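## Task

Pull the spring pin and raise the stand's post by three holes (11.4 cm), never letting it fall or lowering it quickly, even while holding it. Push the pin back in so it locks the post. Leave the wooden block resting on the post's top plate. One or both robots may be used. At the end, release everything and back away. Neither robot may tip over or end up leaning. Nothing may count as done if it stays in place only because a robot holds it.

## Robot and tools

Robots: two identical Hello Robot Stretch 3 units, r1 and r2. Each has a two-wheel differential base (0.33 m long, 0.34 m wide, passive omni wheel at the rear), a lift that slides up a mast, and one telescoping arm that reaches out to the robot's right side. A base cannot strafe; to move the gripper forward or back you drive the base. Turning in place pivots about a point 0.05 m behind the front edge; with the arm in and the wrist folded the swept circle has radius 0.28 m, larger if the wrist is unfolded.

Frames: the base frame has its origin on the floor between the drive wheels, x forward, y left, z up. hand_pose is reported in it, at the point where closed fingertips meet; with all wrist joints at zero its x axis is up, y points back toward the mast, z toward the robot's rear. The odometry frame is the base frame at scene start. Every robot reports in its own frames, so relative positions between robots come only from images, lidar_m, wrist_depth_mm and head_depth_mm.

execute_actions: argument actions is a list holding one action or nothing (empty list = just report state and images). The action is an object keyed by robot name, r1 and/or r2, and each robot gets its own entry. Under a robot: base holds exactly one of translate_m (metres, -1 to 1, a relative drive from the base's last reported position, positive forward) or rotate_rad (radians, -3.2 to 3.2, a relative turn in place, positive counter-clockwise seen from above). joints holds absolute targets by name: lift_m 0 to 1.1 (arm height on the mast), arm_m 0 to 0.52 (extension), wrist_yaw_rad -1.345 to 4.42 (0 along the arm, positive toward the front, 3.0 folded over the base), wrist_pitch_rad -1.57 to 0.451 (0 level, negative tips fingers down), wrist_roll_rad -2.911 to 2.911, gripper_m -0.089 to 0.179 (larger is wider; real gap is 0.007 to 0.025 m smaller, zero below 0.007), head_pan_rad -3.953 to 1.73 (-1.57 looks along the arm), head_tilt_rad -1.53 to 0.419 (negative looks down). Optional contact_limits takes arm_m: an effort percentage 1 to 100 at which arm motion halts with contact_stop; it also caps holding force until the next action. All motions in an action start at once. Omitted joints or bases may keep driving to old targets. Any unknown key or out-of-range number rejects the whole call. cameras selects images: r1_head_camera, r1_nav_camera, r1_wrist_camera, the r2 equivalents, or all; [] gives none. After a stop is reported, later calls in the same reply are skipped.

wait: seconds 0 to 10; commands nothing and returns state and images. zoom_image: camera name plus region [x0, y0, x1, y1] in pixels from the top-left, at most 504 by 504, on that camera's latest full image. finished_scene: scene number (1 or 2); irreversible, reports success and gives the next task.

Results: base_status and joint_status per motion: done (for the base, wheels turned the commanded amount even if they slipped), off_target (stopped short, may still push), contact_stop (lift or arm met firm resistance and went slack until commanded again), time_out, torque_fault (wrist servo off and limp for 10 s after prolonged strain). on_its_own covers uncommanded parts; held at is a target, not a position. motor_effort is percent of maximum, positive toward larger joint values, peak in brackets; readings carry offsets and noise. Positive wheel effort pushes forward. base_odometry counts wheel turns; turned_by_wheels and turned_by_imu give rotation since the last result; base_tilt gives forward and right lean in degrees (a few degrees of fixed bias). lidar_m: 12 distances in metres, 30-degree sectors starting straight ahead and going counter-clockwise (4th left, 7th behind, 10th right), in a plane 0.17 m up, 0.15 to 12 m, dash if nothing; blind to clear objects and partly blocked by the robot's own mast and parts. wrist_depth_mm (45 to 1000) and head_depth_mm (280 to 4000, sideways image) are 7x7 grids of median depth.

Speed: the base is fast (0.30 m/s, 1.9 rad/s) only with lift below 0.30, arm below 0.03 and yaw above 2.54; otherwise 0.10 m/s and 0.63 rad/s.

Gripping: command gripper_m under the object's width; release by going at least 0.02 above the contact value. Neither the reading nor done proves a grasp. Too hard a squeeze triggers a stall guard and objects can slip; send a new value to re-squeeze.

Cautions: fold or unfold the wrist only with lift 0.32 to 0.95, pitch -0.4 and roll near 0; once folded the lift may go to 0.25. With yaw under -0.4 keep pitch at -0.5 or lower. Pushing on rigid things with the gripper above about 0.45 m can tip the robot before the contact stop fires, especially on a second push or with a raised limit. Do not drive while gripping or pushing something fixed. If a base snags, reverse the last move in small steps; if tilted, free the gripper and drop the lift near 0.2. Robots pressing hard on each other ends the run; once bases touch, even millimetres more is too much. Identical drive commands can differ by up to 2.5 cm per metre, which matters when sharing a load. Never let the unpinned post fall or descend quickly. Objects may be nudged occasionally. The simulation keeps running between replies, with robots holding their last command.

Each tool is called after "Call:" by a JSON object that holds its "method" and its "body", one argument or row to a line.

## Session

I'll start by checking the state and the camera images.

Call:
{"method": "execute_actions", "body": {
  "actions": []
}}

Scene clock: 0.00 s.
r1.base_odometry: x=+0.000 y=+0.000 heading=+0.000 (m, m, rad; r1's odometry frame)
r1.turned_by_wheels: +0.000 (rad since the last result)
r1.turned_by_imu: +0.000 (rad since the last result)
r1.base_tilt: forward=+0.6 right=+0.3 (deg)
r1.lidar_m: 2.61 2.21 3.21 2.36 1.36 1.18 1.18 1.37 1.51 1.51 1.75 3.02
r1.head_depth_mm: 1844 2723 - - - 3872 2468 / 1841 2709 - - - 3931 2473 / 1842 2704 - - - 3922 2488 / 1841 2715 - - - 3948 2482 / 1837 2700 - - - 3640 2491 / 1839 2700 - - - 3947 2486 / 1829 2674 - - - 3941 2504
r1.base_status: not commanded
r1.joint_positions: lift_m=+0.319 arm_m=+0.002 wrist_yaw_rad=+2.962 wrist_pitch_rad=-0.414 wrist_roll_rad=-0.006 gripper_m=+0.037 head_pan_rad=-0.008 head_tilt_rad=-0.010
r1.joint_status: not commanded
r1.motor_effort: left_wheel=+0 right_wheel=+0 lift_m=+21 arm_m=+0 wrist_yaw_rad=+1 wrist_pitch_rad=+6 wrist_roll_rad=+0 gripper_m=+0 head_pan_rad=+0 head_tilt_rad=+1 (%)
r1.hand_pose: x=+0.0189 y=+0.0747 z=+0.3327 quat_wxyz=(+0.207, +0.700, +0.084, +0.679) (m; r1's base frame)
r1.wrist_depth_mm: - - - - - - - / - - - - - - - / - - - - 971 933 916 / 800 - 768 762 774 729 708 / 645 634 665 628 622 605 602 / 546 544 - 529 525 518 504 / 466 491 - - 452 443 440
r2.base_odometry: x=+0.000 y=+0.000 heading=+0.000 (m, m, rad; r2's odometry frame)
r2.turned_by_wheels: +0.000 (rad since the last result)
r2.turned_by_imu: +0.000 (rad since the last result)
r2.base_tilt: forward=+0.0 right=+0.7 (deg)
r2.lidar_m: 1.55 2.16 2.76 2.36 2.34 3.24 1.18 1.18 5.14 2.02 1.51 1.47
r2.head_depth_mm: 1439 1439 1433 1419 1406 1409 1400 / 1531 1535 1533 1523 1521 1504 1495 / 1641 1639 1621 1628 1618 1621 1598 / 1739 1771 1759 1740 1742 1722 1739 / 1810 1909 1918 1876 1895 1879 1869 / 1827 2087 2087 2070 2058 2042 2012 / 1790 2321 2284 2285 2262 2250 2181
r2.base_status: not commanded
r2.joint_positions: lift_m=+0.444 arm_m=+0.003 wrist_yaw_rad=+2.997 wrist_pitch_rad=-0.580 wrist_roll_rad=-0.019 gripper_m=+0.037 head_pan_rad=+0.011 head_tilt_rad=-0.012
r2.joint_status: not commanded
r2.motor_effort: left_wheel=+0 right_wheel=+0 lift_m=+21 arm_m=+0 wrist_yaw_rad=+0 wrist_pitch_rad=+4 wrist_roll_rad=+0 gripper_m=+0 head_pan_rad=-1 head_tilt_rad=+2 (%)
r2.hand_pose: x=+0.0078 y=+0.0511 z=+0.4222 quat_wxyz=(+0.250, +0.684, +0.155, +0.668) (m; r2's base frame)
r2.wrist_depth_mm: - - - - - - - / - - - - - - - / - - - - - - - / 844 852 859 845 849 863 873 / 722 720 734 724 710 730 727 / 622 613 610 625 637 636 636 / 538 555 - - 535 548 558
pictures: r1_head_camera (sideways: a quarter turn clockwise sets it upright), r1_nav_camera (sideways: a quarter turn counterclockwise sets it upright), r1_wrist_camera, r2_head_camera (sideways: a quarter turn clockwise sets it upright), r2_nav_camera (sideways: a quarter turn counterclockwise sets it upright), r2_wrist_camera
Images, in order (width x height): r1_head_camera 896x504, r1_nav_camera 672x504, r1_wrist_camera 644x364, r2_head_camera 896x504, r2_nav_camera 672x504, r2_wrist_camera 644x364.

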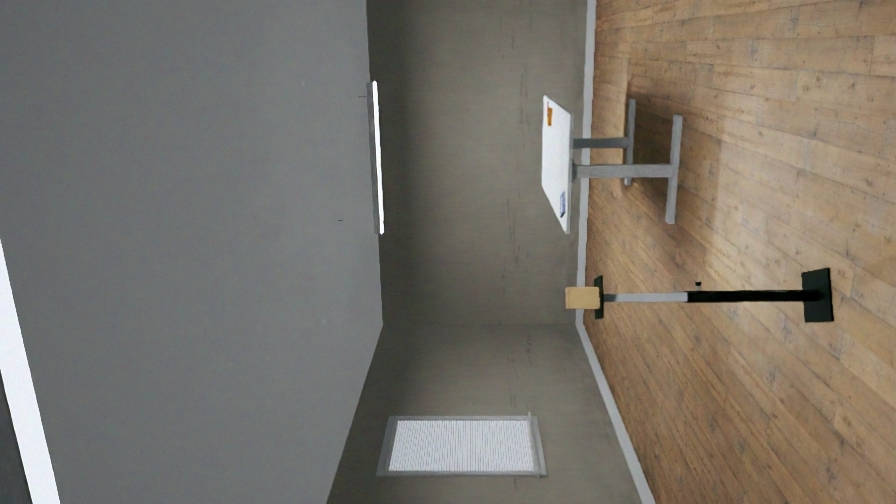

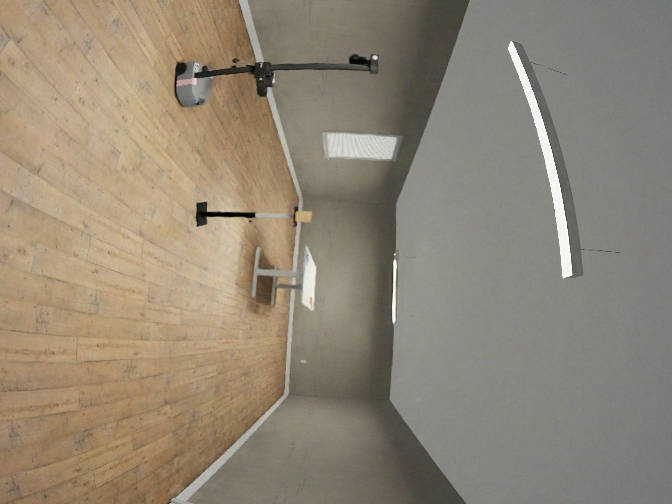

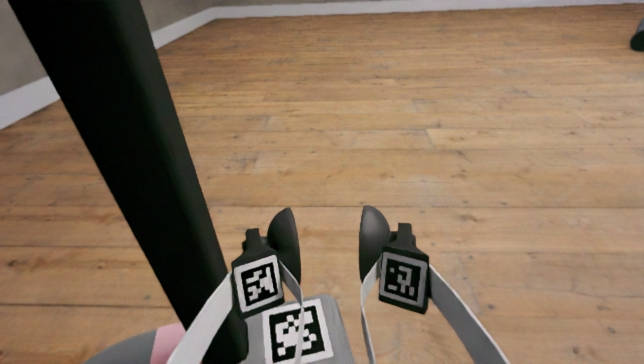

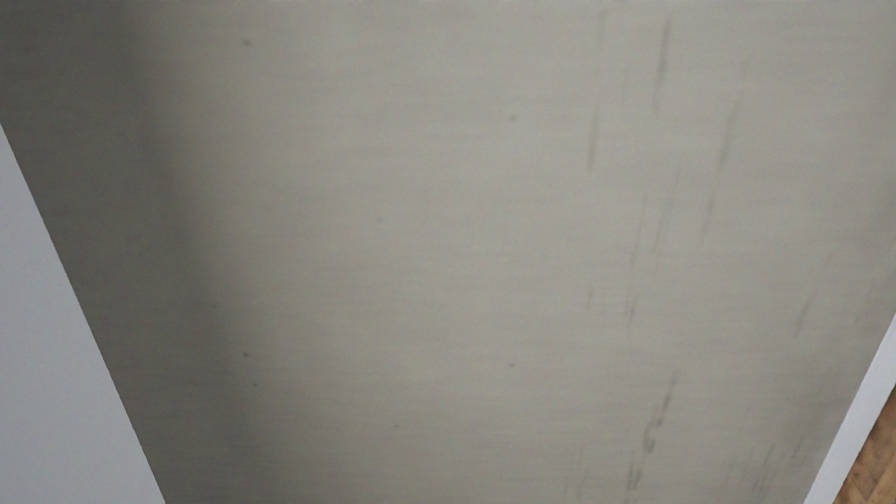

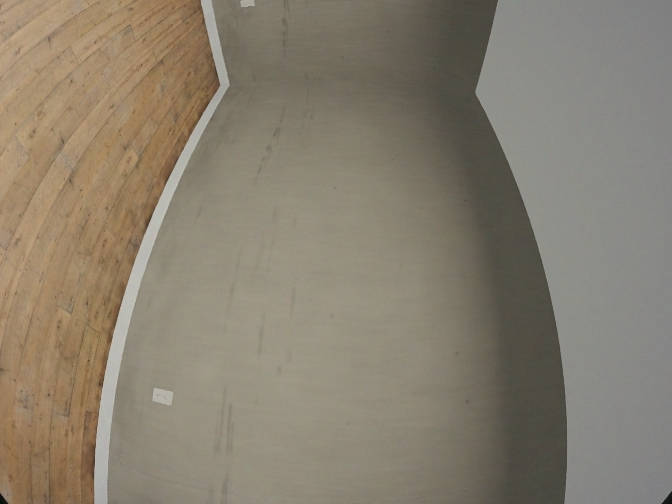

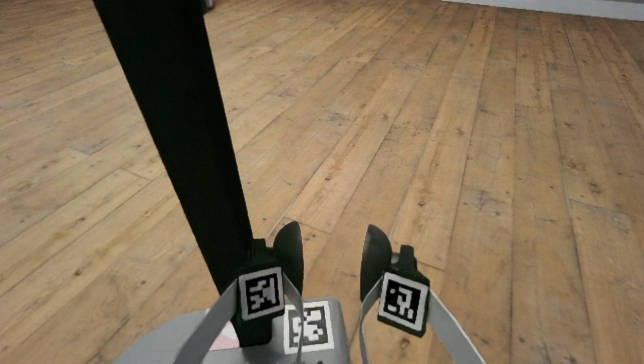

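Call:
{"method": "zoom_image", "body": {
  "camera": "r1_head_camera",
  "region": [550, 220, 850, 370]
}}

Call:
{"method": "zoom_image", "body": {
  "camera": "r1_nav_camera",
  "region": [150, 30, 450, 330]
}}

Region (550, 220, 850, 370) of r1_head_camera's 896x504 image, scaled by 1.680, with more detail than that image has.

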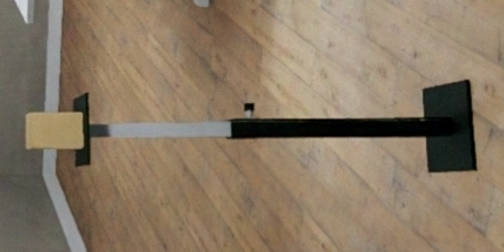

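Region (150, 30, 450, 330) of r1_nav_camera's 672x504 image, scaled by 1.680, with more detail than that image has.

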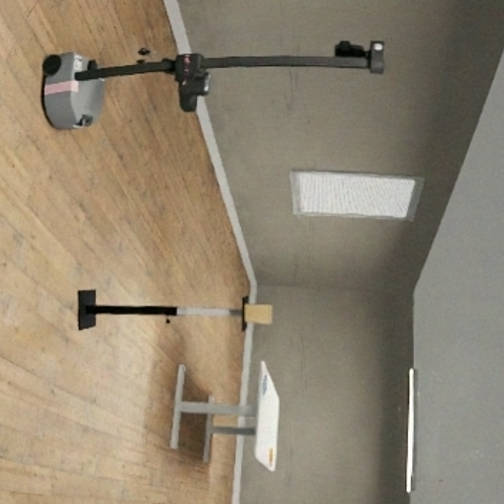

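Call:
{"method": "execute_actions", "body": {
  "actions": [
    {"r1": {"base": {"rotate_rad": -0.17}, "joints": {"lift_m": 0.27, "wrist_pitch_rad": -0.4, "head_tilt_rad": -0.3, "head_pan_rad": 0.2}}, "r2": {"base": {"rotate_rad": -2.53}, "joints": {"lift_m": 0.27, "wrist_pitch_rad": -0.4, "head_tilt_rad": -0.6, "head_pan_rad": -0.35}}}
  ],
  "cameras": ["r1_head_camera", "r2_head_camera", "r2_nav_camera"]
}}

Scene clock: 119.20 s.
r1.base_odometry: x=+0.000 y=+0.000 heading=-0.170 (m, m, rad; r1's odometry frame)
r1.turned_by_wheels: -0.170 (rad since the last result)
r1.turned_by_imu: -0.170 (rad since the last result)
r1.base_tilt: forward=+0.6 right=+0.2 (deg)
r1.lidar_m: 4.37 2.35 2.46 3.21 1.54 1.19 1.18 1.26 1.54 1.51 1.61 2.34
r1.head_depth_mm: 3769 - - - 3042 2128 1626 / 3708 - - - 3044 2126 1632 / 3706 - - - 3080 2131 1642 / 3683 - - - 3121 2138 1636 / 3637 - - - 3110 2160 1640 / 3646 - - - 3140 2169 1644 / 3603 - - - 3150 2176 1652
r1.base_status: done
r1.joint_positions: lift_m=+0.270 arm_m=+0.002 wrist_yaw_rad=+2.962 wrist_pitch_rad=-0.417 wrist_roll_rad=-0.006 gripper_m=+0.037 head_pan_rad=+0.193 head_tilt_rad=-0.297
r1.joint_status: all done
r1.motor_effort: left_wheel=+3(8) right_wheel=-2(6) lift_m=+18(18) arm_m=+0(0) wrist_yaw_rad=+1(0) wrist_pitch_rad=+7(7) wrist_roll_rad=+0(0) gripper_m=+0(0) head_pan_rad=+4(21) head_tilt_rad=-2(26) (%)
r1.hand_pose: x=+0.0188 y=+0.0742 z=+0.2830 quat_wxyz=(+0.208, +0.700, +0.085, +0.678) (m; r1's base frame)
r1.wrist_depth_mm: - - - - - - - / - - - - - - - / 934 - 866 868 839 843 831 / 712 - 686 665 674 649 627 / 589 568 574 561 568 544 525 / 489 484 - - 458 459 450 / 434 - - - 406 406 395
r2.base_odometry: x=+0.000 y=+0.000 heading=-2.530 (m, m, rad; r2's odometry frame)
r2.turned_by_wheels: -2.530 (rad since the last result)
r2.turned_by_imu: -2.554 (rad since the last result)
r2.base_tilt: forward=+0.0 right=+0.8 (deg)
r2.lidar_m: 2.90 3.84 1.86 1.49 1.48 1.60 2.43 2.77 2.31 3.31 3.24 1.17
r2.head_depth_mm: 3257 3517 3642 2469 1841 1489 1248 / 3611 3863 3747 2485 1862 1486 1247 / 3962 - 3516 2510 1867 1493 1254 / - - 3040 2382 1812 1506 1258 / - - 3762 2497 1877 1504 1266 / - - 3782 2538 1900 1517 1264 / - - 3638 2526 1921 1528 1272
r2.base_status: done
r2.joint_positions: lift_m=+0.270 arm_m=+0.003 wrist_yaw_rad=+2.997 wrist_pitch_rad=-0.421 wrist_roll_rad=-0.019 gripper_m=+0.037 head_pan_rad=-0.343 head_tilt_rad=-0.593
r2.joint_status: all done
r2.motor_effort: left_wheel=+2(10) right_wheel=-2(5) lift_m=+17(17) arm_m=+0(0) wrist_yaw_rad=+0(1) wrist_pitch_rad=+8(7) wrist_roll_rad=+0(0) gripper_m=+0(1) head_pan_rad=-3(22) head_tilt_rad=-5(40) (%)
r2.hand_pose: x=+0.0111 y=+0.0737 z=+0.2822 quat_wxyz=(+0.197, +0.694, +0.099, +0.686) (m; r2's base frame)
r2.wrist_depth_mm: - - - - - - - / - - - - - - - / 988 - 998 - - - - / 740 735 765 760 764 765 785 / 587 587 594 603 611 604 612 / 486 500 - 515 508 505 504 / 433 - - - 411 428 437
pictures: r1_head_camera (sideways: a quarter turn clockwise sets it upright), r2_head_camera (sideways: a quarter turn clockwise sets it upright), r2_nav_camera (sideways: a quarter turn counterclockwise sets it upright)
Images, in order (width x height): r1_head_camera 896x504, r2_head_camera 896x504, r2_nav_camera 672x504.

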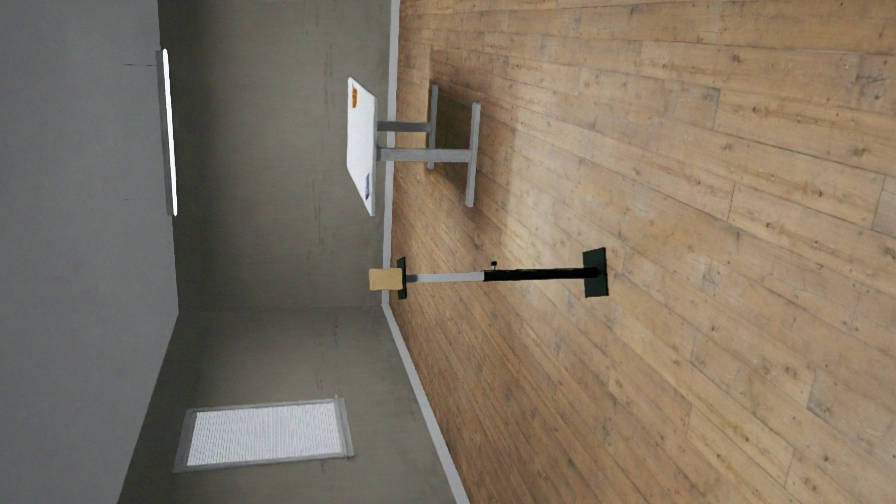

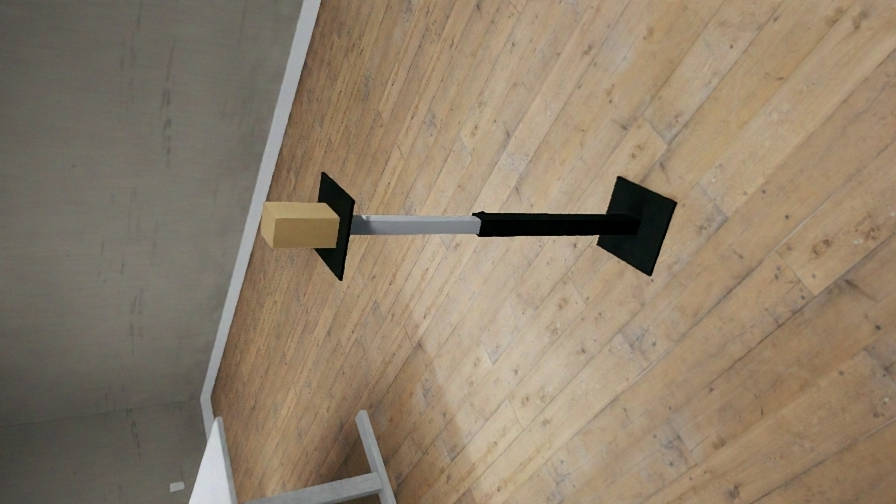

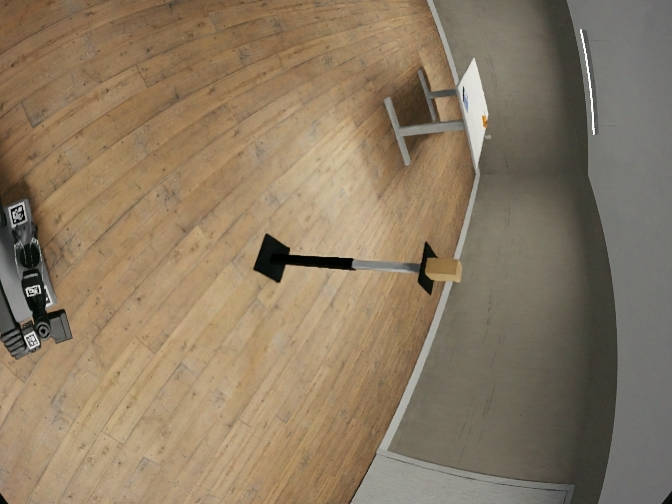

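Call:
{"method": "zoom_image", "body": {
  "camera": "r2_head_camera",
  "region": [240, 140, 700, 300]
}}

Region (240, 140, 700, 300) of r2_head_camera's 896x504 image, scaled by 1.096, with more detail than that image has; it fills the top 175 rows of this view, and the rest is white.

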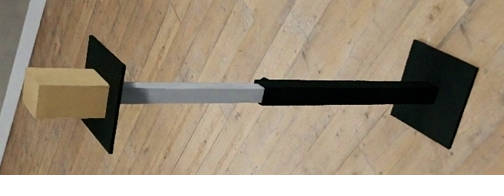

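Call:
{"method": "zoom_image", "body": {
  "camera": "r2_head_camera",
  "region": [420, 170, 560, 270]
}}

Call:
{"method": "zoom_image", "body": {
  "camera": "r2_head_camera",
  "region": [570, 150, 710, 290]
}}

Region (420, 170, 560, 270) of r2_head_camera's 896x504 image, scaled by 3.600, with more detail than that image has; it fills the top 360 rows of this view, and the rest is white.

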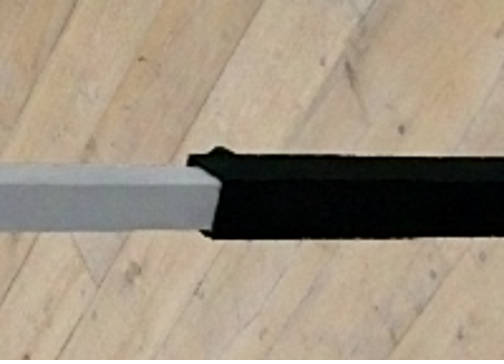

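Region (570, 150, 710, 290) of r2_head_camera's 896x504 image, scaled by 3.600, with more detail than that image has.

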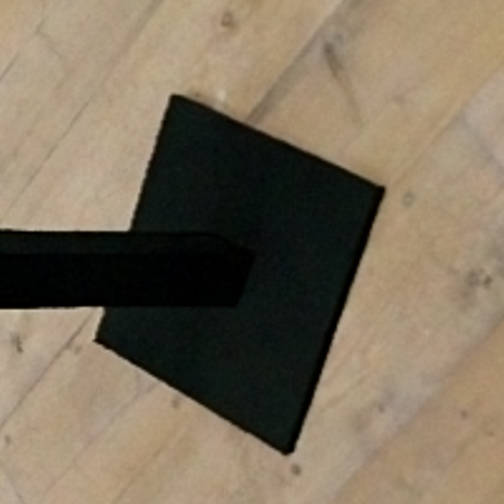

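Call:
{"method": "execute_actions", "body": {
  "actions": [
    {"r1": {"base": {"translate_m": 1.0}, "joints": {"head_tilt_rad": -0.45, "head_pan_rad": 0.3}}, "r2": {"base": {"translate_m": 0.6}}}
  ],
  "cameras": ["r1_head_camera"]
}}

Call:
{"method": "execute_actions", "body": {
  "actions": [
    {"r1": {"base": {"translate_m": 1.0}, "joints": {"head_tilt_rad": -0.75, "head_pan_rad": 0.75}}, "r2": {"base": {"rotate_rad": 0.82}, "joints": {"head_pan_rad": -1.57, "head_tilt_rad": -0.8}}}
  ],
  "cameras": ["r1_head_camera", "r2_head_camera"]
}}

Scene clock: 222.53 s.
r1.base_odometry: x=+0.986 y=-0.169 heading=-0.170 (m, m, rad; r1's odometry frame)
r1.turned_by_wheels: +0.000 (rad since the last result)
r1.turned_by_imu: +0.006 (rad since the last result)
r1.base_tilt: forward=+0.6 right=+0.2 (deg)
r1.lidar_m: 3.38 1.68 1.81 3.12 2.82 2.21 2.17 2.09 1.63 1.60 1.70 2.54
r1.head_depth_mm: - - - 3399 2318 1761 1422 / - - - 3433 2320 1770 1420 / - - - 3442 2334 1778 1423 / - - - 3434 2350 1774 1425 / - - - 3258 2256 1792 1424 / - - - 3492 2369 1790 1433 / - - - 3559 2368 1790 1437
r1.base_status: done
r1.joint_positions: lift_m=+0.270 arm_m=+0.002 wrist_yaw_rad=+2.962 wrist_pitch_rad=-0.417 wrist_roll_rad=-0.006 gripper_m=+0.037 head_pan_rad=+0.293 head_tilt_rad=-0.445
r1.joint_status: all done
r1.motor_effort: left_wheel=+2(9) right_wheel=-2(5) lift_m=+18(19) arm_m=+0(0) wrist_yaw_rad=+0(1) wrist_pitch_rad=+7(8) wrist_roll_rad=+0(0) gripper_m=-1(0) head_pan_rad=+4(16) head_tilt_rad=-2(19) (%)
r1.hand_pose: x=+0.0188 y=+0.0742 z=+0.2830 quat_wxyz=(+0.208, +0.700, +0.085, +0.678) (m; r1's base frame)
r1.wrist_depth_mm: - - - - - - - / - - - - - - - / 916 - 896 875 841 842 802 / 708 - 692 665 668 653 643 / 576 574 576 544 562 538 529 / 490 475 - - 460 455 449 / 433 - - - 409 396 393
r2.base_odometry: x=-0.491 y=-0.345 heading=-2.530 (m, m, rad; r2's odometry frame)
r2.turned_by_wheels: +0.000 (rad since the last result)
r2.turned_by_imu: +0.000 (rad since the last result)
r2.base_tilt: forward=+0.1 right=+0.8 (deg)
r2.lidar_m: 2.29 4.44 2.14 1.72 1.71 1.84 2.81 3.31 1.77 1.84 3.00 0.66
r2.head_depth_mm: 3021 3304 3393 682 795 1453 1243 / 3335 3555 3686 2463 1801 1453 1183 / 3599 - 3739 2498 1861 1504 1257 / - - 3706 2466 1877 1500 1256 / - - 3746 2512 1882 1506 1255 / - - 3753 2494 1882 1505 1256 / - - 3354 2410 1905 1524 1269
r2.base_status: done
r2.joint_positions: lift_m=+0.270 arm_m=+0.003 wrist_yaw_rad=+2.997 wrist_pitch_rad=-0.420 wrist_roll_rad=-0.019 gripper_m=+0.037 head_pan_rad=-0.343 head_tilt_rad=-0.594
r2.joint_status: not commanded
r2.motor_effort: left_wheel=+2(9) right_wheel=-2(4) lift_m=+17(17) arm_m=+0(0) wrist_yaw_rad=-1(0) wrist_pitch_rad=+7(7) wrist_roll_rad=+0(0) gripper_m=+0(1) head_pan_rad=-3(2) head_tilt_rad=-4(4) (%)
r2.hand_pose: x=+0.0111 y=+0.0738 z=+0.2824 quat_wxyz=(+0.197, +0.694, +0.099, +0.686) (m; r2's base frame)
r2.wrist_depth_mm: - - - - - - - / - - - - - - - / 953 974 - - - - - / 752 727 756 753 768 789 767 / 594 579 604 593 606 610 604 / 490 507 - 509 513 505 516 / 434 - - - 411 429 429
pictures: r1_head_camera (sideways: a quarter turn clockwise sets it upright)
Images, in order (width x height): r1_head_camera 896x504.

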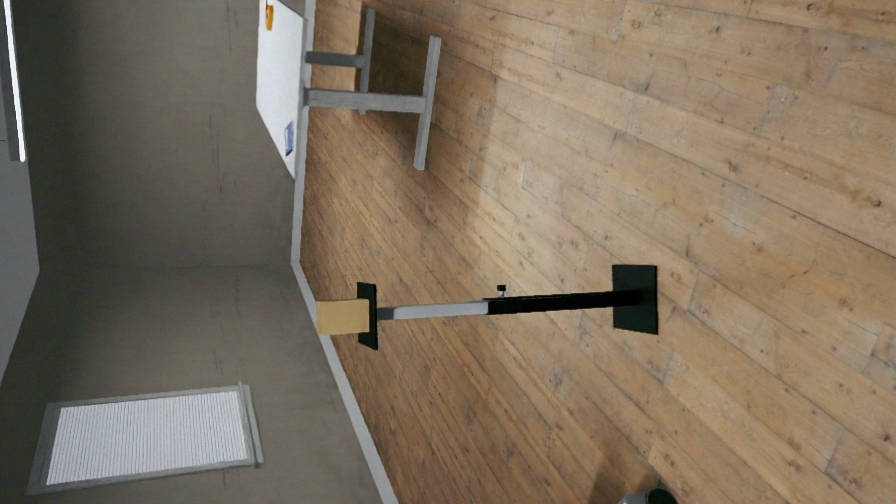

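Scene clock: 227.63 s.
r1.base_odometry: x=+1.971 y=-0.338 heading=-0.170 (m, m, rad; r1's odometry frame)
r1.turned_by_wheels: +0.000 (rad since the last result)
r1.turned_by_imu: +0.006 (rad since the last result)
r1.base_tilt: forward=+0.6 right=+0.3 (deg)
r1.lidar_m: 2.40 3.91 0.85 1.32 3.26 3.20 3.16 2.21 1.71 1.68 1.83 2.72
r1.head_depth_mm: - 3741 2619 2012 1636 1372 1188 / - 3780 2628 2021 1642 1378 1190 / 3868 3825 2655 2030 1647 1386 1195 / 3499 3692 2560 2046 1653 1387 1198 / 3270 3483 892 1923 1545 1392 1198 / 3021 3322 2492 2060 1667 1398 1206 / 2837 3131 2729 2066 1640 1406 1205
r1.base_status: done
r1.joint_positions: lift_m=+0.270 arm_m=+0.002 wrist_yaw_rad=+2.962 wrist_pitch_rad=-0.417 wrist_roll_rad=-0.006 gripper_m=+0.037 head_pan_rad=+0.743 head_tilt_rad=-0.741
r1.joint_status: all done
r1.motor_effort: left_wheel=+1(8) right_wheel=-1(5) lift_m=+18(18) arm_m=+0(0) wrist_yaw_rad=+1(0) wrist_pitch_rad=+8(7) wrist_roll_rad=+0(0) gripper_m=+0(0) head_pan_rad=+4(31) head_tilt_rad=-5(26) (%)
r1.hand_pose: x=+0.0188 y=+0.0742 z=+0.2830 quat_wxyz=(+0.208, +0.700, +0.085, +0.678) (m; r1's base frame)
r1.wrist_depth_mm: - - - - - - - / - - - - - - - / 934 - 880 878 825 828 802 / 737 - 681 698 662 649 646 / 571 555 589 548 568 537 539 / 484 483 - - 460 456 456 / 431 - - - 396 394 393
r2.base_odometry: x=-0.491 y=-0.345 heading=-1.710 (m, m, rad; r2's odometry frame)
r2.turned_by_wheels: +0.820 (rad since the last result)
r2.turned_by_imu: +0.827 (rad since the last result)
r2.base_tilt: forward=+0.0 right=+0.8 (deg)
r2.lidar_m: 2.69 1.82 1.70 1.72 2.21 3.30 3.36 3.26 1.22 0.66 3.96 2.30
r2.head_depth_mm: 2629 2896 2398 1878 1551 1316 1139 / 2751 3054 2399 1883 1550 1322 1147 / 2871 3161 2421 1893 1565 1315 1148 / 3034 3266 722 1733 1496 1313 1155 / 3153 3414 2352 1874 1572 1325 1150 / 3357 3464 2486 1904 1561 1333 1162 / 3539 3446 2467 1939 1588 1333 1165
r2.base_status: done
r2.joint_positions: lift_m=+0.270 arm_m=+0.003 wrist_yaw_rad=+2.997 wrist_pitch_rad=-0.420 wrist_roll_rad=-0.019 gripper_m=+0.037 head_pan_rad=-1.563 head_tilt_rad=-0.791
r2.joint_status: all done
r2.motor_effort: left_wheel=-3(7) right_wheel=+2(7) lift_m=+16(17) arm_m=+0(0) wrist_yaw_rad=-1(1) wrist_pitch_rad=+8(7) wrist_roll_rad=+0(0) gripper_m=+0(1) head_pan_rad=-3(29) head_tilt_rad=-6(27) (%)
r2.hand_pose: x=+0.0111 y=+0.0738 z=+0.2824 quat_wxyz=(+0.197, +0.694, +0.099, +0.686) (m; r2's base frame)
r2.wrist_depth_mm: - - - - - - - / - - - - - - - / 987 978 - 996 - - - / 747 745 745 770 754 764 772 / 587 586 604 604 604 601 607 / 486 504 - 515 514 506 508 / 429 - - - 412 430 432
pictures: r1_head_camera (sideways: a quarter turn clockwise sets it upright), r2_head_camera (sideways: a quarter turn clockwise sets it upright)
Images, in order (width x height): r1_head_camera 896x504, r2_head_camera 896x504.

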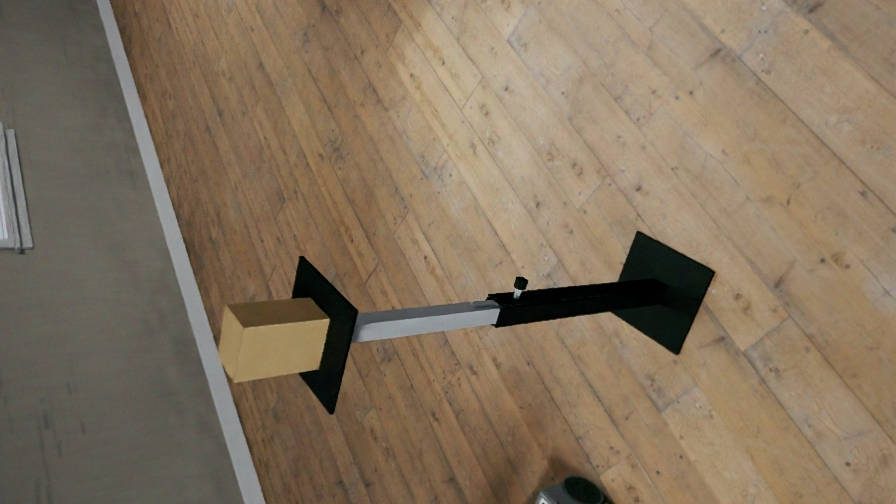

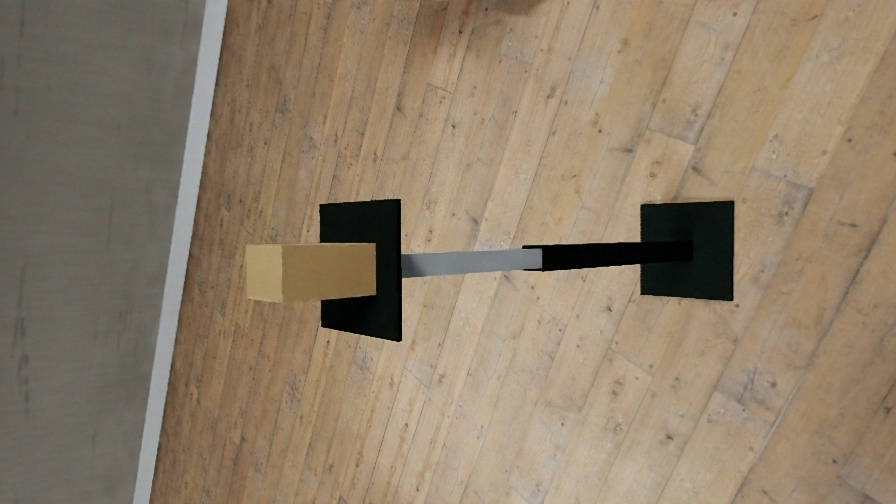

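Call:
{"method": "zoom_image", "body": {
  "camera": "r1_head_camera",
  "region": [590, 220, 730, 360]
}}

Call:
{"method": "zoom_image", "body": {
  "camera": "r1_head_camera",
  "region": [440, 250, 580, 350]
}}

Region (590, 220, 730, 360) of r1_head_camera's 896x504 image, scaled by 3.600, with more detail than that image has.

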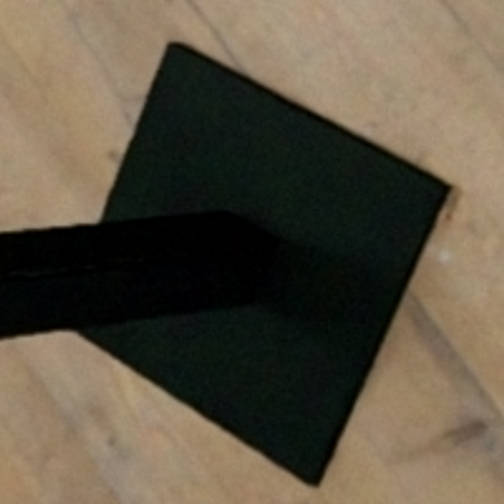

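Region (440, 250, 580, 350) of r1_head_camera's 896x504 image, scaled by 3.600, with more detail than that image has; it fills the top 360 rows of this view, and the rest is white.

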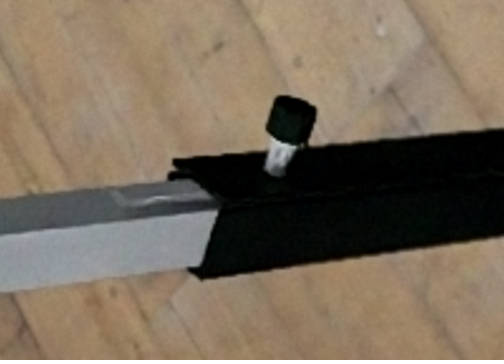

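Call:
{"method": "execute_actions", "body": {
  "actions": [
    {"r1": {"base": {"translate_m": 0.73}}, "r2": {"joints": {"lift_m": 0.66}}}
  ],
  "cameras": []
}}

Call:
{"method": "execute_actions", "body": {
  "actions": [
    {"r1": {"base": {"rotate_rad": -2.85}, "joints": {"head_pan_rad": -1.57, "head_tilt_rad": -0.85}}, "r2": {"joints": {"wrist_yaw_rad": 0.0, "gripper_m": 0.12}}}
  ],
  "cameras": ["r1_head_camera", "r2_head_camera", "r2_wrist_camera"]
}}

Scene clock: 327.97 s.
r1.base_odometry: x=+2.691 y=-0.461 heading=-0.170 (m, m, rad; r1's odometry frame)
r1.turned_by_wheels: +0.000 (rad since the last result)
r1.turned_by_imu: +0.004 (rad since the last result)
r1.base_tilt: forward=+0.6 right=+0.3 (deg)
r1.lidar_m: 1.68 3.79 2.99 0.69 0.69 3.94 3.89 2.26 1.81 1.78 1.92 2.86
r1.head_depth_mm: - 3749 2611 2016 1629 1379 1185 / - 3706 2622 2030 1637 1382 1190 / 3746 3852 2642 2037 1653 1391 1193 / 3435 3600 2643 2044 1657 1391 1197 / 3162 3423 2687 2054 1664 1402 1198 / 2927 3249 2711 2069 1666 1398 1203 / 2748 3019 2727 2074 1676 1405 1206
r1.base_status: done
r1.joint_positions: lift_m=+0.270 arm_m=+0.002 wrist_yaw_rad=+2.962 wrist_pitch_rad=-0.417 wrist_roll_rad=-0.006 gripper_m=+0.037 head_pan_rad=+0.743 head_tilt_rad=-0.741
r1.joint_status: not commanded
r1.motor_effort: left_wheel=+1(8) right_wheel=+0(3) lift_m=+18(18) arm_m=+0(0) wrist_yaw_rad=+1(1) wrist_pitch_rad=+8(8) wrist_roll_rad=+0(0) gripper_m=+0(0) head_pan_rad=+4(4) head_tilt_rad=-5(5) (%)
r1.hand_pose: x=+0.0188 y=+0.0742 z=+0.2830 quat_wxyz=(+0.208, +0.700, +0.085, +0.678) (m; r1's base frame)
r1.wrist_depth_mm: - - - - - - - / - - - - - - - / 969 - 903 862 840 837 805 / 735 - 707 666 660 652 645 / 570 560 581 554 560 532 534 / 491 479 - - 464 461 447 / 437 - - - 399 398 389
r2.base_odometry: x=-0.491 y=-0.345 heading=-1.710 (m, m, rad; r2's odometry frame)
r2.turned_by_wheels: +0.000 (rad since the last result)
r2.turned_by_imu: -0.002 (rad since the last result)
r2.base_tilt: forward=+0.0 right=+0.8 (deg)
r2.lidar_m: 2.68 1.82 1.70 1.72 2.21 3.30 3.36 3.26 3.02 0.65 3.95 2.29
r2.head_depth_mm: 2611 2932 2399 1874 1550 1317 1185 / 2727 2961 2394 1835 1549 1312 1198 / 2867 3152 1539 1716 1568 1317 1193 / 3022 3205 722 1645 1489 1309 - / 3175 3402 2396 1878 1562 1332 1166 / 3399 3449 2475 1932 1580 1345 1154 / 3557 3498 2479 1922 1587 1333 1164
r2.base_status: not commanded
r2.joint_positions: lift_m=+0.660 arm_m=+0.003 wrist_yaw_rad=+2.997 wrist_pitch_rad=-0.420 wrist_roll_rad=-0.019 gripper_m=+0.037 head_pan_rad=-1.563 head_tilt_rad=-0.791
r2.joint_status: all done
r2.motor_effort: left_wheel=-3(2) right_wheel=+2(2) lift_m=+26(27) arm_m=+0(0) wrist_yaw_rad=+0(1) wrist_pitch_rad=+7(8) wrist_roll_rad=+0(0) gripper_m=+0(0) head_pan_rad=-3(3) head_tilt_rad=-6(6) (%)
r2.hand_pose: x=+0.0111 y=+0.0738 z=+0.6719 quat_wxyz=(+0.197, +0.694, +0.099, +0.686) (m; r2's base frame)
r2.wrist_depth_mm: - - - - - - - / - - - - - - - / - - - - - - - / - - - - - - - / - - - - - - - / 962 959 - 991 - - - / 846 824 - 816 819 854 833
pictures: none
No camera images: the call's "cameras" was empty. Leave "cameras" out to get every camera's image.

Scene clock: 330.87 s.
r1.base_odometry: x=+2.691 y=-0.461 heading=-3.020 (m, m, rad; r1's odometry frame)
r1.turned_by_wheels: -2.850 (rad since the last result)
r1.turned_by_imu: -2.849 (rad since the last result)
r1.base_tilt: forward=+0.6 right=+0.3 (deg)
r1.lidar_m: 2.98 1.92 1.78 1.80 2.25 4.59 1.67 3.20 2.96 0.69 3.73 3.88
r1.head_depth_mm: 2598 2790 2214 1799 1510 1308 1143 / 2702 2899 2229 1809 1519 1308 1149 / 2839 2890 788 1765 1494 1314 1153 / 2867 1177 822 1690 1497 1319 1156 / 1281 2878 2264 1739 1534 1322 1156 / 3183 3023 2304 1853 1549 1329 1161 / 3388 3037 2316 1849 1558 1329 1167
r1.base_status: done
r1.joint_positions: lift_m=+0.270 arm_m=+0.002 wrist_yaw_rad=+2.962 wrist_pitch_rad=-0.417 wrist_roll_rad=-0.006 gripper_m=+0.037 head_pan_rad=-1.563 head_tilt_rad=-0.840
r1.joint_status: all done
r1.motor_effort: left_wheel=+2(10) right_wheel=-2(6) lift_m=+18(18) arm_m=+0(0) wrist_yaw_rad=+0(0) wrist_pitch_rad=+7(7) wrist_roll_rad=+0(0) gripper_m=+0(0) head_pan_rad=-3(43) head_tilt_rad=-6(19) (%)
r1.hand_pose: x=+0.0188 y=+0.0742 z=+0.2830 quat_wxyz=(+0.208, +0.700, +0.085, +0.678) (m; r1's base frame)
r1.wrist_depth_mm: - - - - - - - / - - - - - - - / 963 - 901 863 837 837 787 / 708 - 683 674 664 657 631 / 588 560 570 562 553 541 531 / 486 480 - - 463 453 456 / 432 - - - 395 392 397
r2.base_odometry: x=-0.491 y=-0.345 heading=-1.710 (m, m, rad; r2's odometry frame)
r2.turned_by_wheels: +0.000 (rad since the last result)
r2.turned_by_imu: -0.001 (rad since the last result)
r2.base_tilt: forward=+0.0 right=+0.8 (deg)
r2.lidar_m: 2.68 1.81 1.70 1.72 2.21 3.31 3.36 3.27 3.01 0.66 3.95 2.30
r2.head_depth_mm: 2645 2933 2369 1874 1542 1310 1192 / 2734 3058 2394 1896 1548 1315 1202 / 2839 3173 2423 1906 1563 1362 - / 2966 3228 720 1664 1489 1318 1130 / 3150 3424 1630 1760 1575 1340 1159 / 3345 3464 2479 1919 1570 1338 1154 / 3512 3454 2511 1945 1582 1344 1159
r2.base_status: not commanded
r2.joint_positions: lift_m=+0.660 arm_m=+0.003 wrist_yaw_rad=+0.002 wrist_pitch_rad=-0.420 wrist_roll_rad=-0.019 gripper_m=+0.120 head_pan_rad=-1.563 head_tilt_rad=-0.791
r2.joint_status: all done
r2.motor_effort: left_wheel=-3(3) right_wheel=+2(2) lift_m=+26(26) arm_m=-1(1) wrist_yaw_rad=-3(2) wrist_pitch_rad=+7(7) wrist_roll_rad=+0(0) gripper_m=+0(90) head_pan_rad=-2(3) head_tilt_rad=-7(6) (%)
r2.hand_pose: x=-0.0211 y=-0.3721 z=+0.6719 quat_wxyz=(+0.698, +0.150, -0.685, -0.146) (m; r2's base frame)
r2.wrist_depth_mm: - - - - - - - / - - - - - - - / - - - - - - - / - - - - - - - / - - - - - - - / 968 998 992 950 983 - - / 833 795 809 827 837 816 859
pictures: r1_head_camera (sideways: a quarter turn clockwise sets it upright), r2_head_camera (sideways: a quarter turn clockwise sets it upright), r2_wrist_camera
Images, in order (width x height): r1_head_camera 896x504, r2_head_camera 896x504, r2_wrist_camera 644x364.

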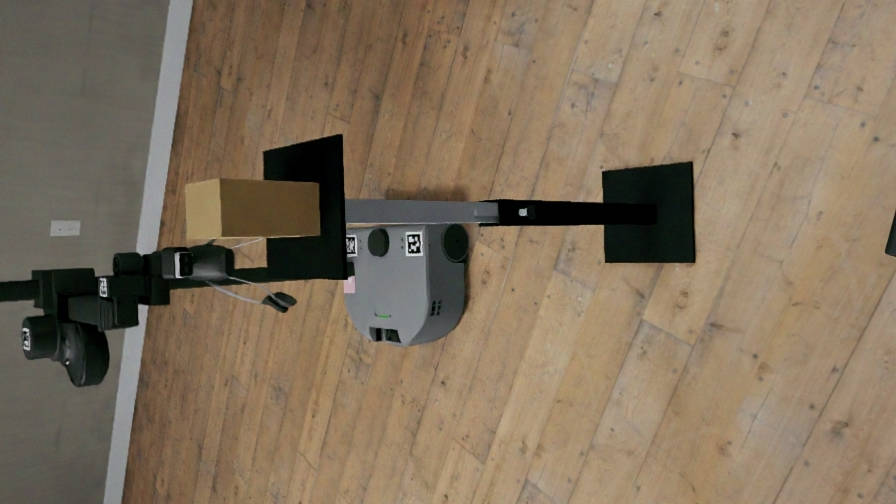

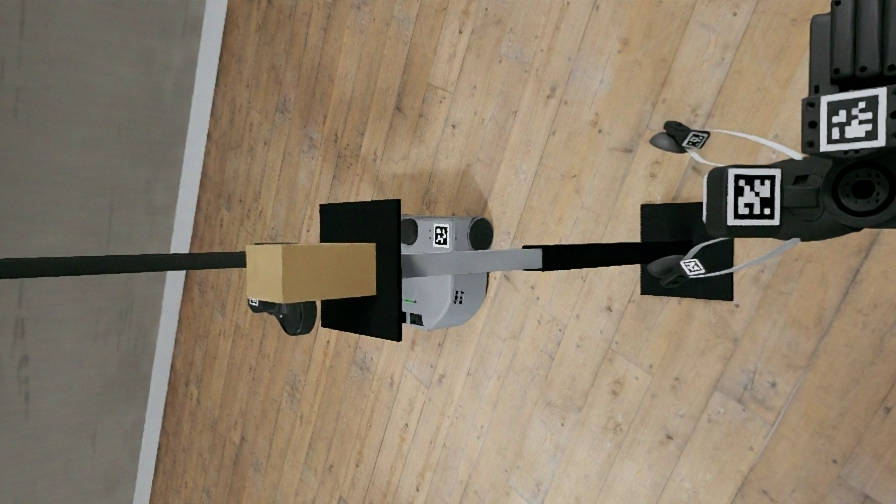

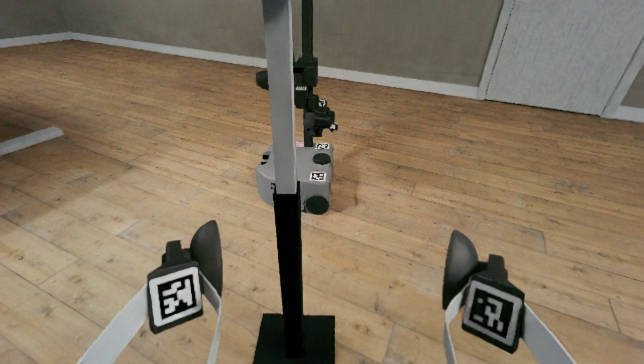

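Call:
{"method": "execute_actions", "body": {
  "actions": [
    {"r1": {"base": {"translate_m": -0.02}, "joints": {"lift_m": 0.36}}, "r2": {"base": {"translate_m": 0.065}, "joints": {"wrist_pitch_rad": 0.0}}}
  ],
  "cameras": ["r2_wrist_camera"]
}}

Call:
{"method": "execute_actions", "body": {
  "actions": [
    {"r1": {"joints": {"wrist_yaw_rad": 0.0, "gripper_m": 0.08}}, "r2": {"joints": {"arm_m": 0.12}}}
  ],
  "cameras": ["r1_wrist_camera", "r2_wrist_camera", "r2_head_camera"]
}}

Scene clock: 363.33 s.
r1.base_odometry: x=+2.711 y=-0.459 heading=-3.019 (m, m, rad; r1's odometry frame)
r1.turned_by_wheels: +0.000 (rad since the last result)
r1.turned_by_imu: +0.000 (rad since the last result)
r1.base_tilt: forward=+0.7 right=+0.3 (deg)
r1.lidar_m: 2.99 1.93 1.79 1.81 2.24 4.60 1.66 3.21 2.95 0.69 3.71 3.90
r1.head_depth_mm: 2602 2774 2218 1799 1512 1306 1142 / 2713 2920 2224 1808 1518 1305 1149 / 2813 2933 846 1776 1521 1321 1155 / 1341 1102 767 1683 1493 1322 1155 / 1289 3002 2252 1754 1540 1323 1160 / 3235 3033 2293 1851 1549 1323 1163 / 3368 3043 2302 1846 1561 1334 1167
r1.base_status: done
r1.joint_positions: lift_m=+0.360 arm_m=+0.002 wrist_yaw_rad=+2.962 wrist_pitch_rad=-0.418 wrist_roll_rad=-0.006 gripper_m=+0.037 head_pan_rad=-1.563 head_tilt_rad=-0.840
r1.joint_status: all done
r1.motor_effort: left_wheel=+3(6) right_wheel=-2(8) lift_m=+24(26) arm_m=+0(0) wrist_yaw_rad=+0(1) wrist_pitch_rad=+7(7) wrist_roll_rad=+0(0) gripper_m=+0(0) head_pan_rad=-3(3) head_tilt_rad=-6(6) (%)
r1.hand_pose: x=+0.0188 y=+0.0742 z=+0.3726 quat_wxyz=(+0.208, +0.700, +0.085, +0.678) (m; r1's base frame)
r1.wrist_depth_mm: - - - - - - - / - - - - - - - / - - - - - - - / 875 - 836 812 800 791 789 / 696 677 731 674 685 650 647 / 591 580 - 565 559 567 550 / 516 507 - 496 488 483 476
r2.base_odometry: x=-0.500 y=-0.409 heading=-1.710 (m, m, rad; r2's odometry frame)
r2.turned_by_wheels: +0.000 (rad since the last result)
r2.turned_by_imu: -0.001 (rad since the last result)
r2.base_tilt: forward=+0.0 right=+0.8 (deg)
r2.lidar_m: 2.64 1.79 1.67 1.70 2.17 3.36 3.41 3.28 3.04 0.65 2.28 2.25
r2.head_depth_mm: 2657 2937 2381 1882 1547 1318 1186 / 2773 3027 2423 1891 1571 1310 1203 / 2895 3169 762 1774 1523 1351 - / 2914 3205 770 1694 1536 1315 1150 / 3207 3381 2350 1857 1556 1333 1158 / 3371 3423 2501 1920 1570 1335 1164 / 3547 3460 2501 1933 1569 1337 1171
r2.base_status: done
r2.joint_positions: lift_m=+0.660 arm_m=+0.003 wrist_yaw_rad=+0.002 wrist_pitch_rad=-0.024 wrist_roll_rad=-0.019 gripper_m=+0.120 head_pan_rad=-1.563 head_tilt_rad=-0.791
r2.joint_status: all done
r2.motor_effort: left_wheel=-3(5) right_wheel=+2(5) lift_m=+26(26) arm_m=+0(1) wrist_yaw_rad=-2(3) wrist_pitch_rad=+9(9) wrist_roll_rad=+0(0) gripper_m=+0(0) head_pan_rad=-2(3) head_tilt_rad=-6(6) (%)
r2.hand_pose: x=-0.0210 y=-0.4036 z=+0.7681 quat_wxyz=(+0.714, +0.010, -0.700, -0.008) (m; r2's base frame)
r2.wrist_depth_mm: - - - - - - - / - - - 380 - - - / - - - - - - - / - - - - - - - / - - - - - - - / - - - - - - - / - - - - - - -
pictures: r2_wrist_camera
Images, in order (width x height): r2_wrist_camera 644x364.

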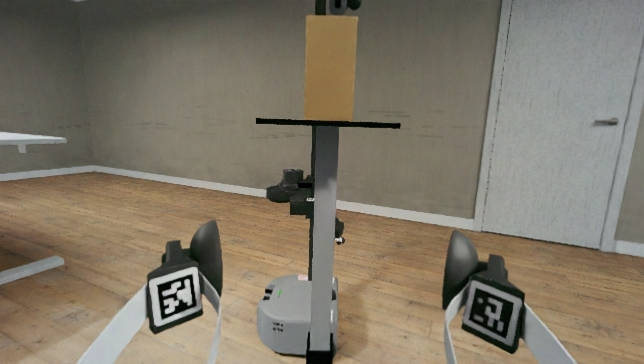

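Scene clock: 365.83 s.
r1.base_odometry: x=+2.711 y=-0.459 heading=-3.019 (m, m, rad; r1's odometry frame)
r1.turned_by_wheels: +0.000 (rad since the last result)
r1.turned_by_imu: +0.000 (rad since the last result)
r1.base_tilt: forward=+0.6 right=+0.3 (deg)
r1.lidar_m: 2.98 1.93 1.79 1.81 2.26 4.63 1.66 3.20 2.95 0.69 3.69 3.91
r1.head_depth_mm: 2593 2787 2215 1791 1514 1304 1144 / 2705 2903 2229 1807 1518 1313 1149 / 2824 2928 848 1765 1524 1316 1182 / 2786 1061 769 1696 1497 1319 1158 / 1295 2983 2266 1734 1537 1327 1165 / 3236 3004 2289 1846 1546 1333 1162 / 3407 3032 2304 1854 1552 1333 1169
r1.base_status: not commanded
r1.joint_positions: lift_m=+0.360 arm_m=+0.002 wrist_yaw_rad=+0.003 wrist_pitch_rad=-0.418 wrist_roll_rad=-0.006 gripper_m=+0.080 head_pan_rad=-1.563 head_tilt_rad=-0.840
r1.joint_status: all done
r1.motor_effort: left_wheel=+3(3) right_wheel=-2(2) lift_m=+24(25) arm_m=+0(0) wrist_yaw_rad=-4(7) wrist_pitch_rad=+8(7) wrist_roll_rad=+0(0) gripper_m=+0(80) head_pan_rad=-4(3) head_tilt_rad=-5(5) (%)
r1.hand_pose: x=-0.0208 y=-0.3711 z=+0.3726 quat_wxyz=(+0.694, +0.148, -0.689, -0.145) (m; r1's base frame)
r1.wrist_depth_mm: - - - - - - - / - - - - - - - / - - - - - - - / 864 851 859 804 817 790 791 / 714 689 697 641 683 664 652 / 598 592 - 565 560 566 550 / 512 512 511 491 489 488 479
r2.base_odometry: x=-0.500 y=-0.409 heading=-1.710 (m, m, rad; r2's odometry frame)
r2.turned_by_wheels: +0.000 (rad since the last result)
r2.turned_by_imu: -0.001 (rad since the last result)
r2.base_tilt: forward=+0.0 right=+0.8 (deg)
r2.lidar_m: 2.64 1.79 1.67 1.69 2.17 3.37 3.43 3.27 3.03 0.65 2.27 2.25
r2.head_depth_mm: 2651 2943 2380 1881 1553 1343 - / 2759 3016 2409 1881 1571 - 1144 / 2884 3160 765 1786 1600 - 1150 / 2961 3212 767 1678 1559 1315 1149 / 3199 3404 2368 1864 1580 1335 1156 / 3404 3446 2464 1913 1570 1332 1156 / 3608 3451 2477 1939 1580 1342 1159
r2.base_status: not commanded
r2.joint_positions: lift_m=+0.660 arm_m=+0.120 wrist_yaw_rad=+0.001 wrist_pitch_rad=-0.024 wrist_roll_rad=-0.019 gripper_m=+0.120 head_pan_rad=-1.563 head_tilt_rad=-0.791
r2.joint_status: all done
r2.motor_effort: left_wheel=-3(3) right_wheel=+2(2) lift_m=+26(26) arm_m=+1(3) wrist_yaw_rad=-1(2) wrist_pitch_rad=+8(9) wrist_roll_rad=+0(0) gripper_m=+0(1) head_pan_rad=-2(3) head_tilt_rad=-6(6) (%)
r2.hand_pose: x=-0.0212 y=-0.5202 z=+0.7683 quat_wxyz=(+0.714, +0.009, -0.700, -0.008) (m; r2's base frame)
r2.wrist_depth_mm: - - - 256 - - - / - - - 263 - - - / - - - 300 - - - / - - - - - - - / - - - 942 - - - / - - - - - - - / - - - 996 - - -
pictures: r1_wrist_camera, r2_head_camera (sideways: a quarter turn clockwise sets it upright), r2_wrist_camera
Images, in order (width x height): r1_wrist_camera 644x364, r2_head_camera 896x504, r2_wrist_camera 644x364.

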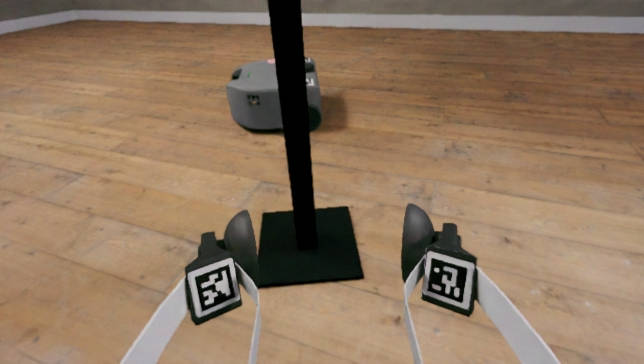

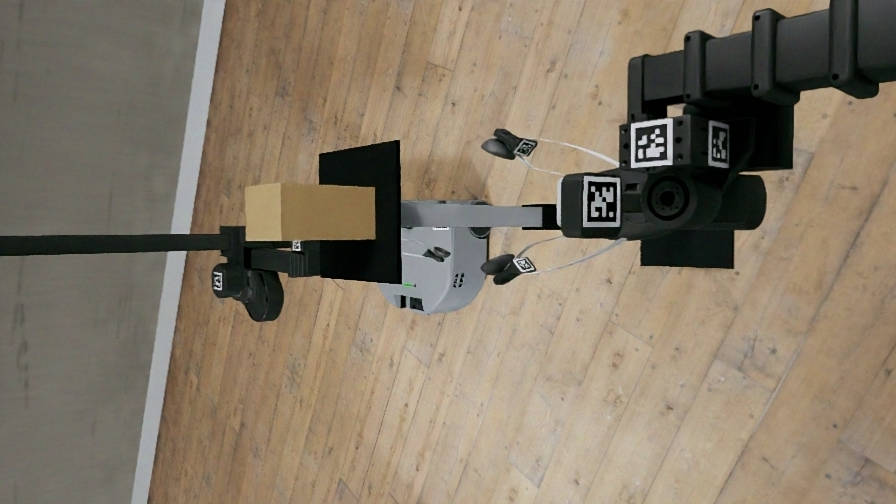

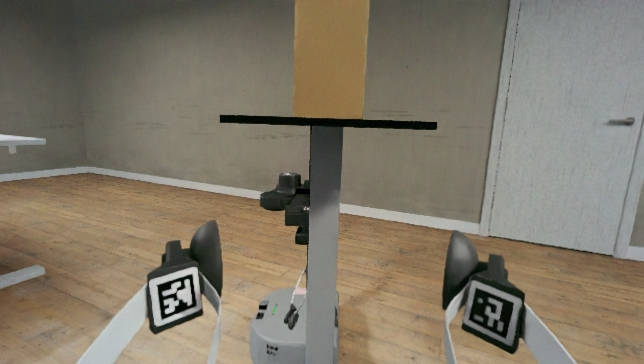

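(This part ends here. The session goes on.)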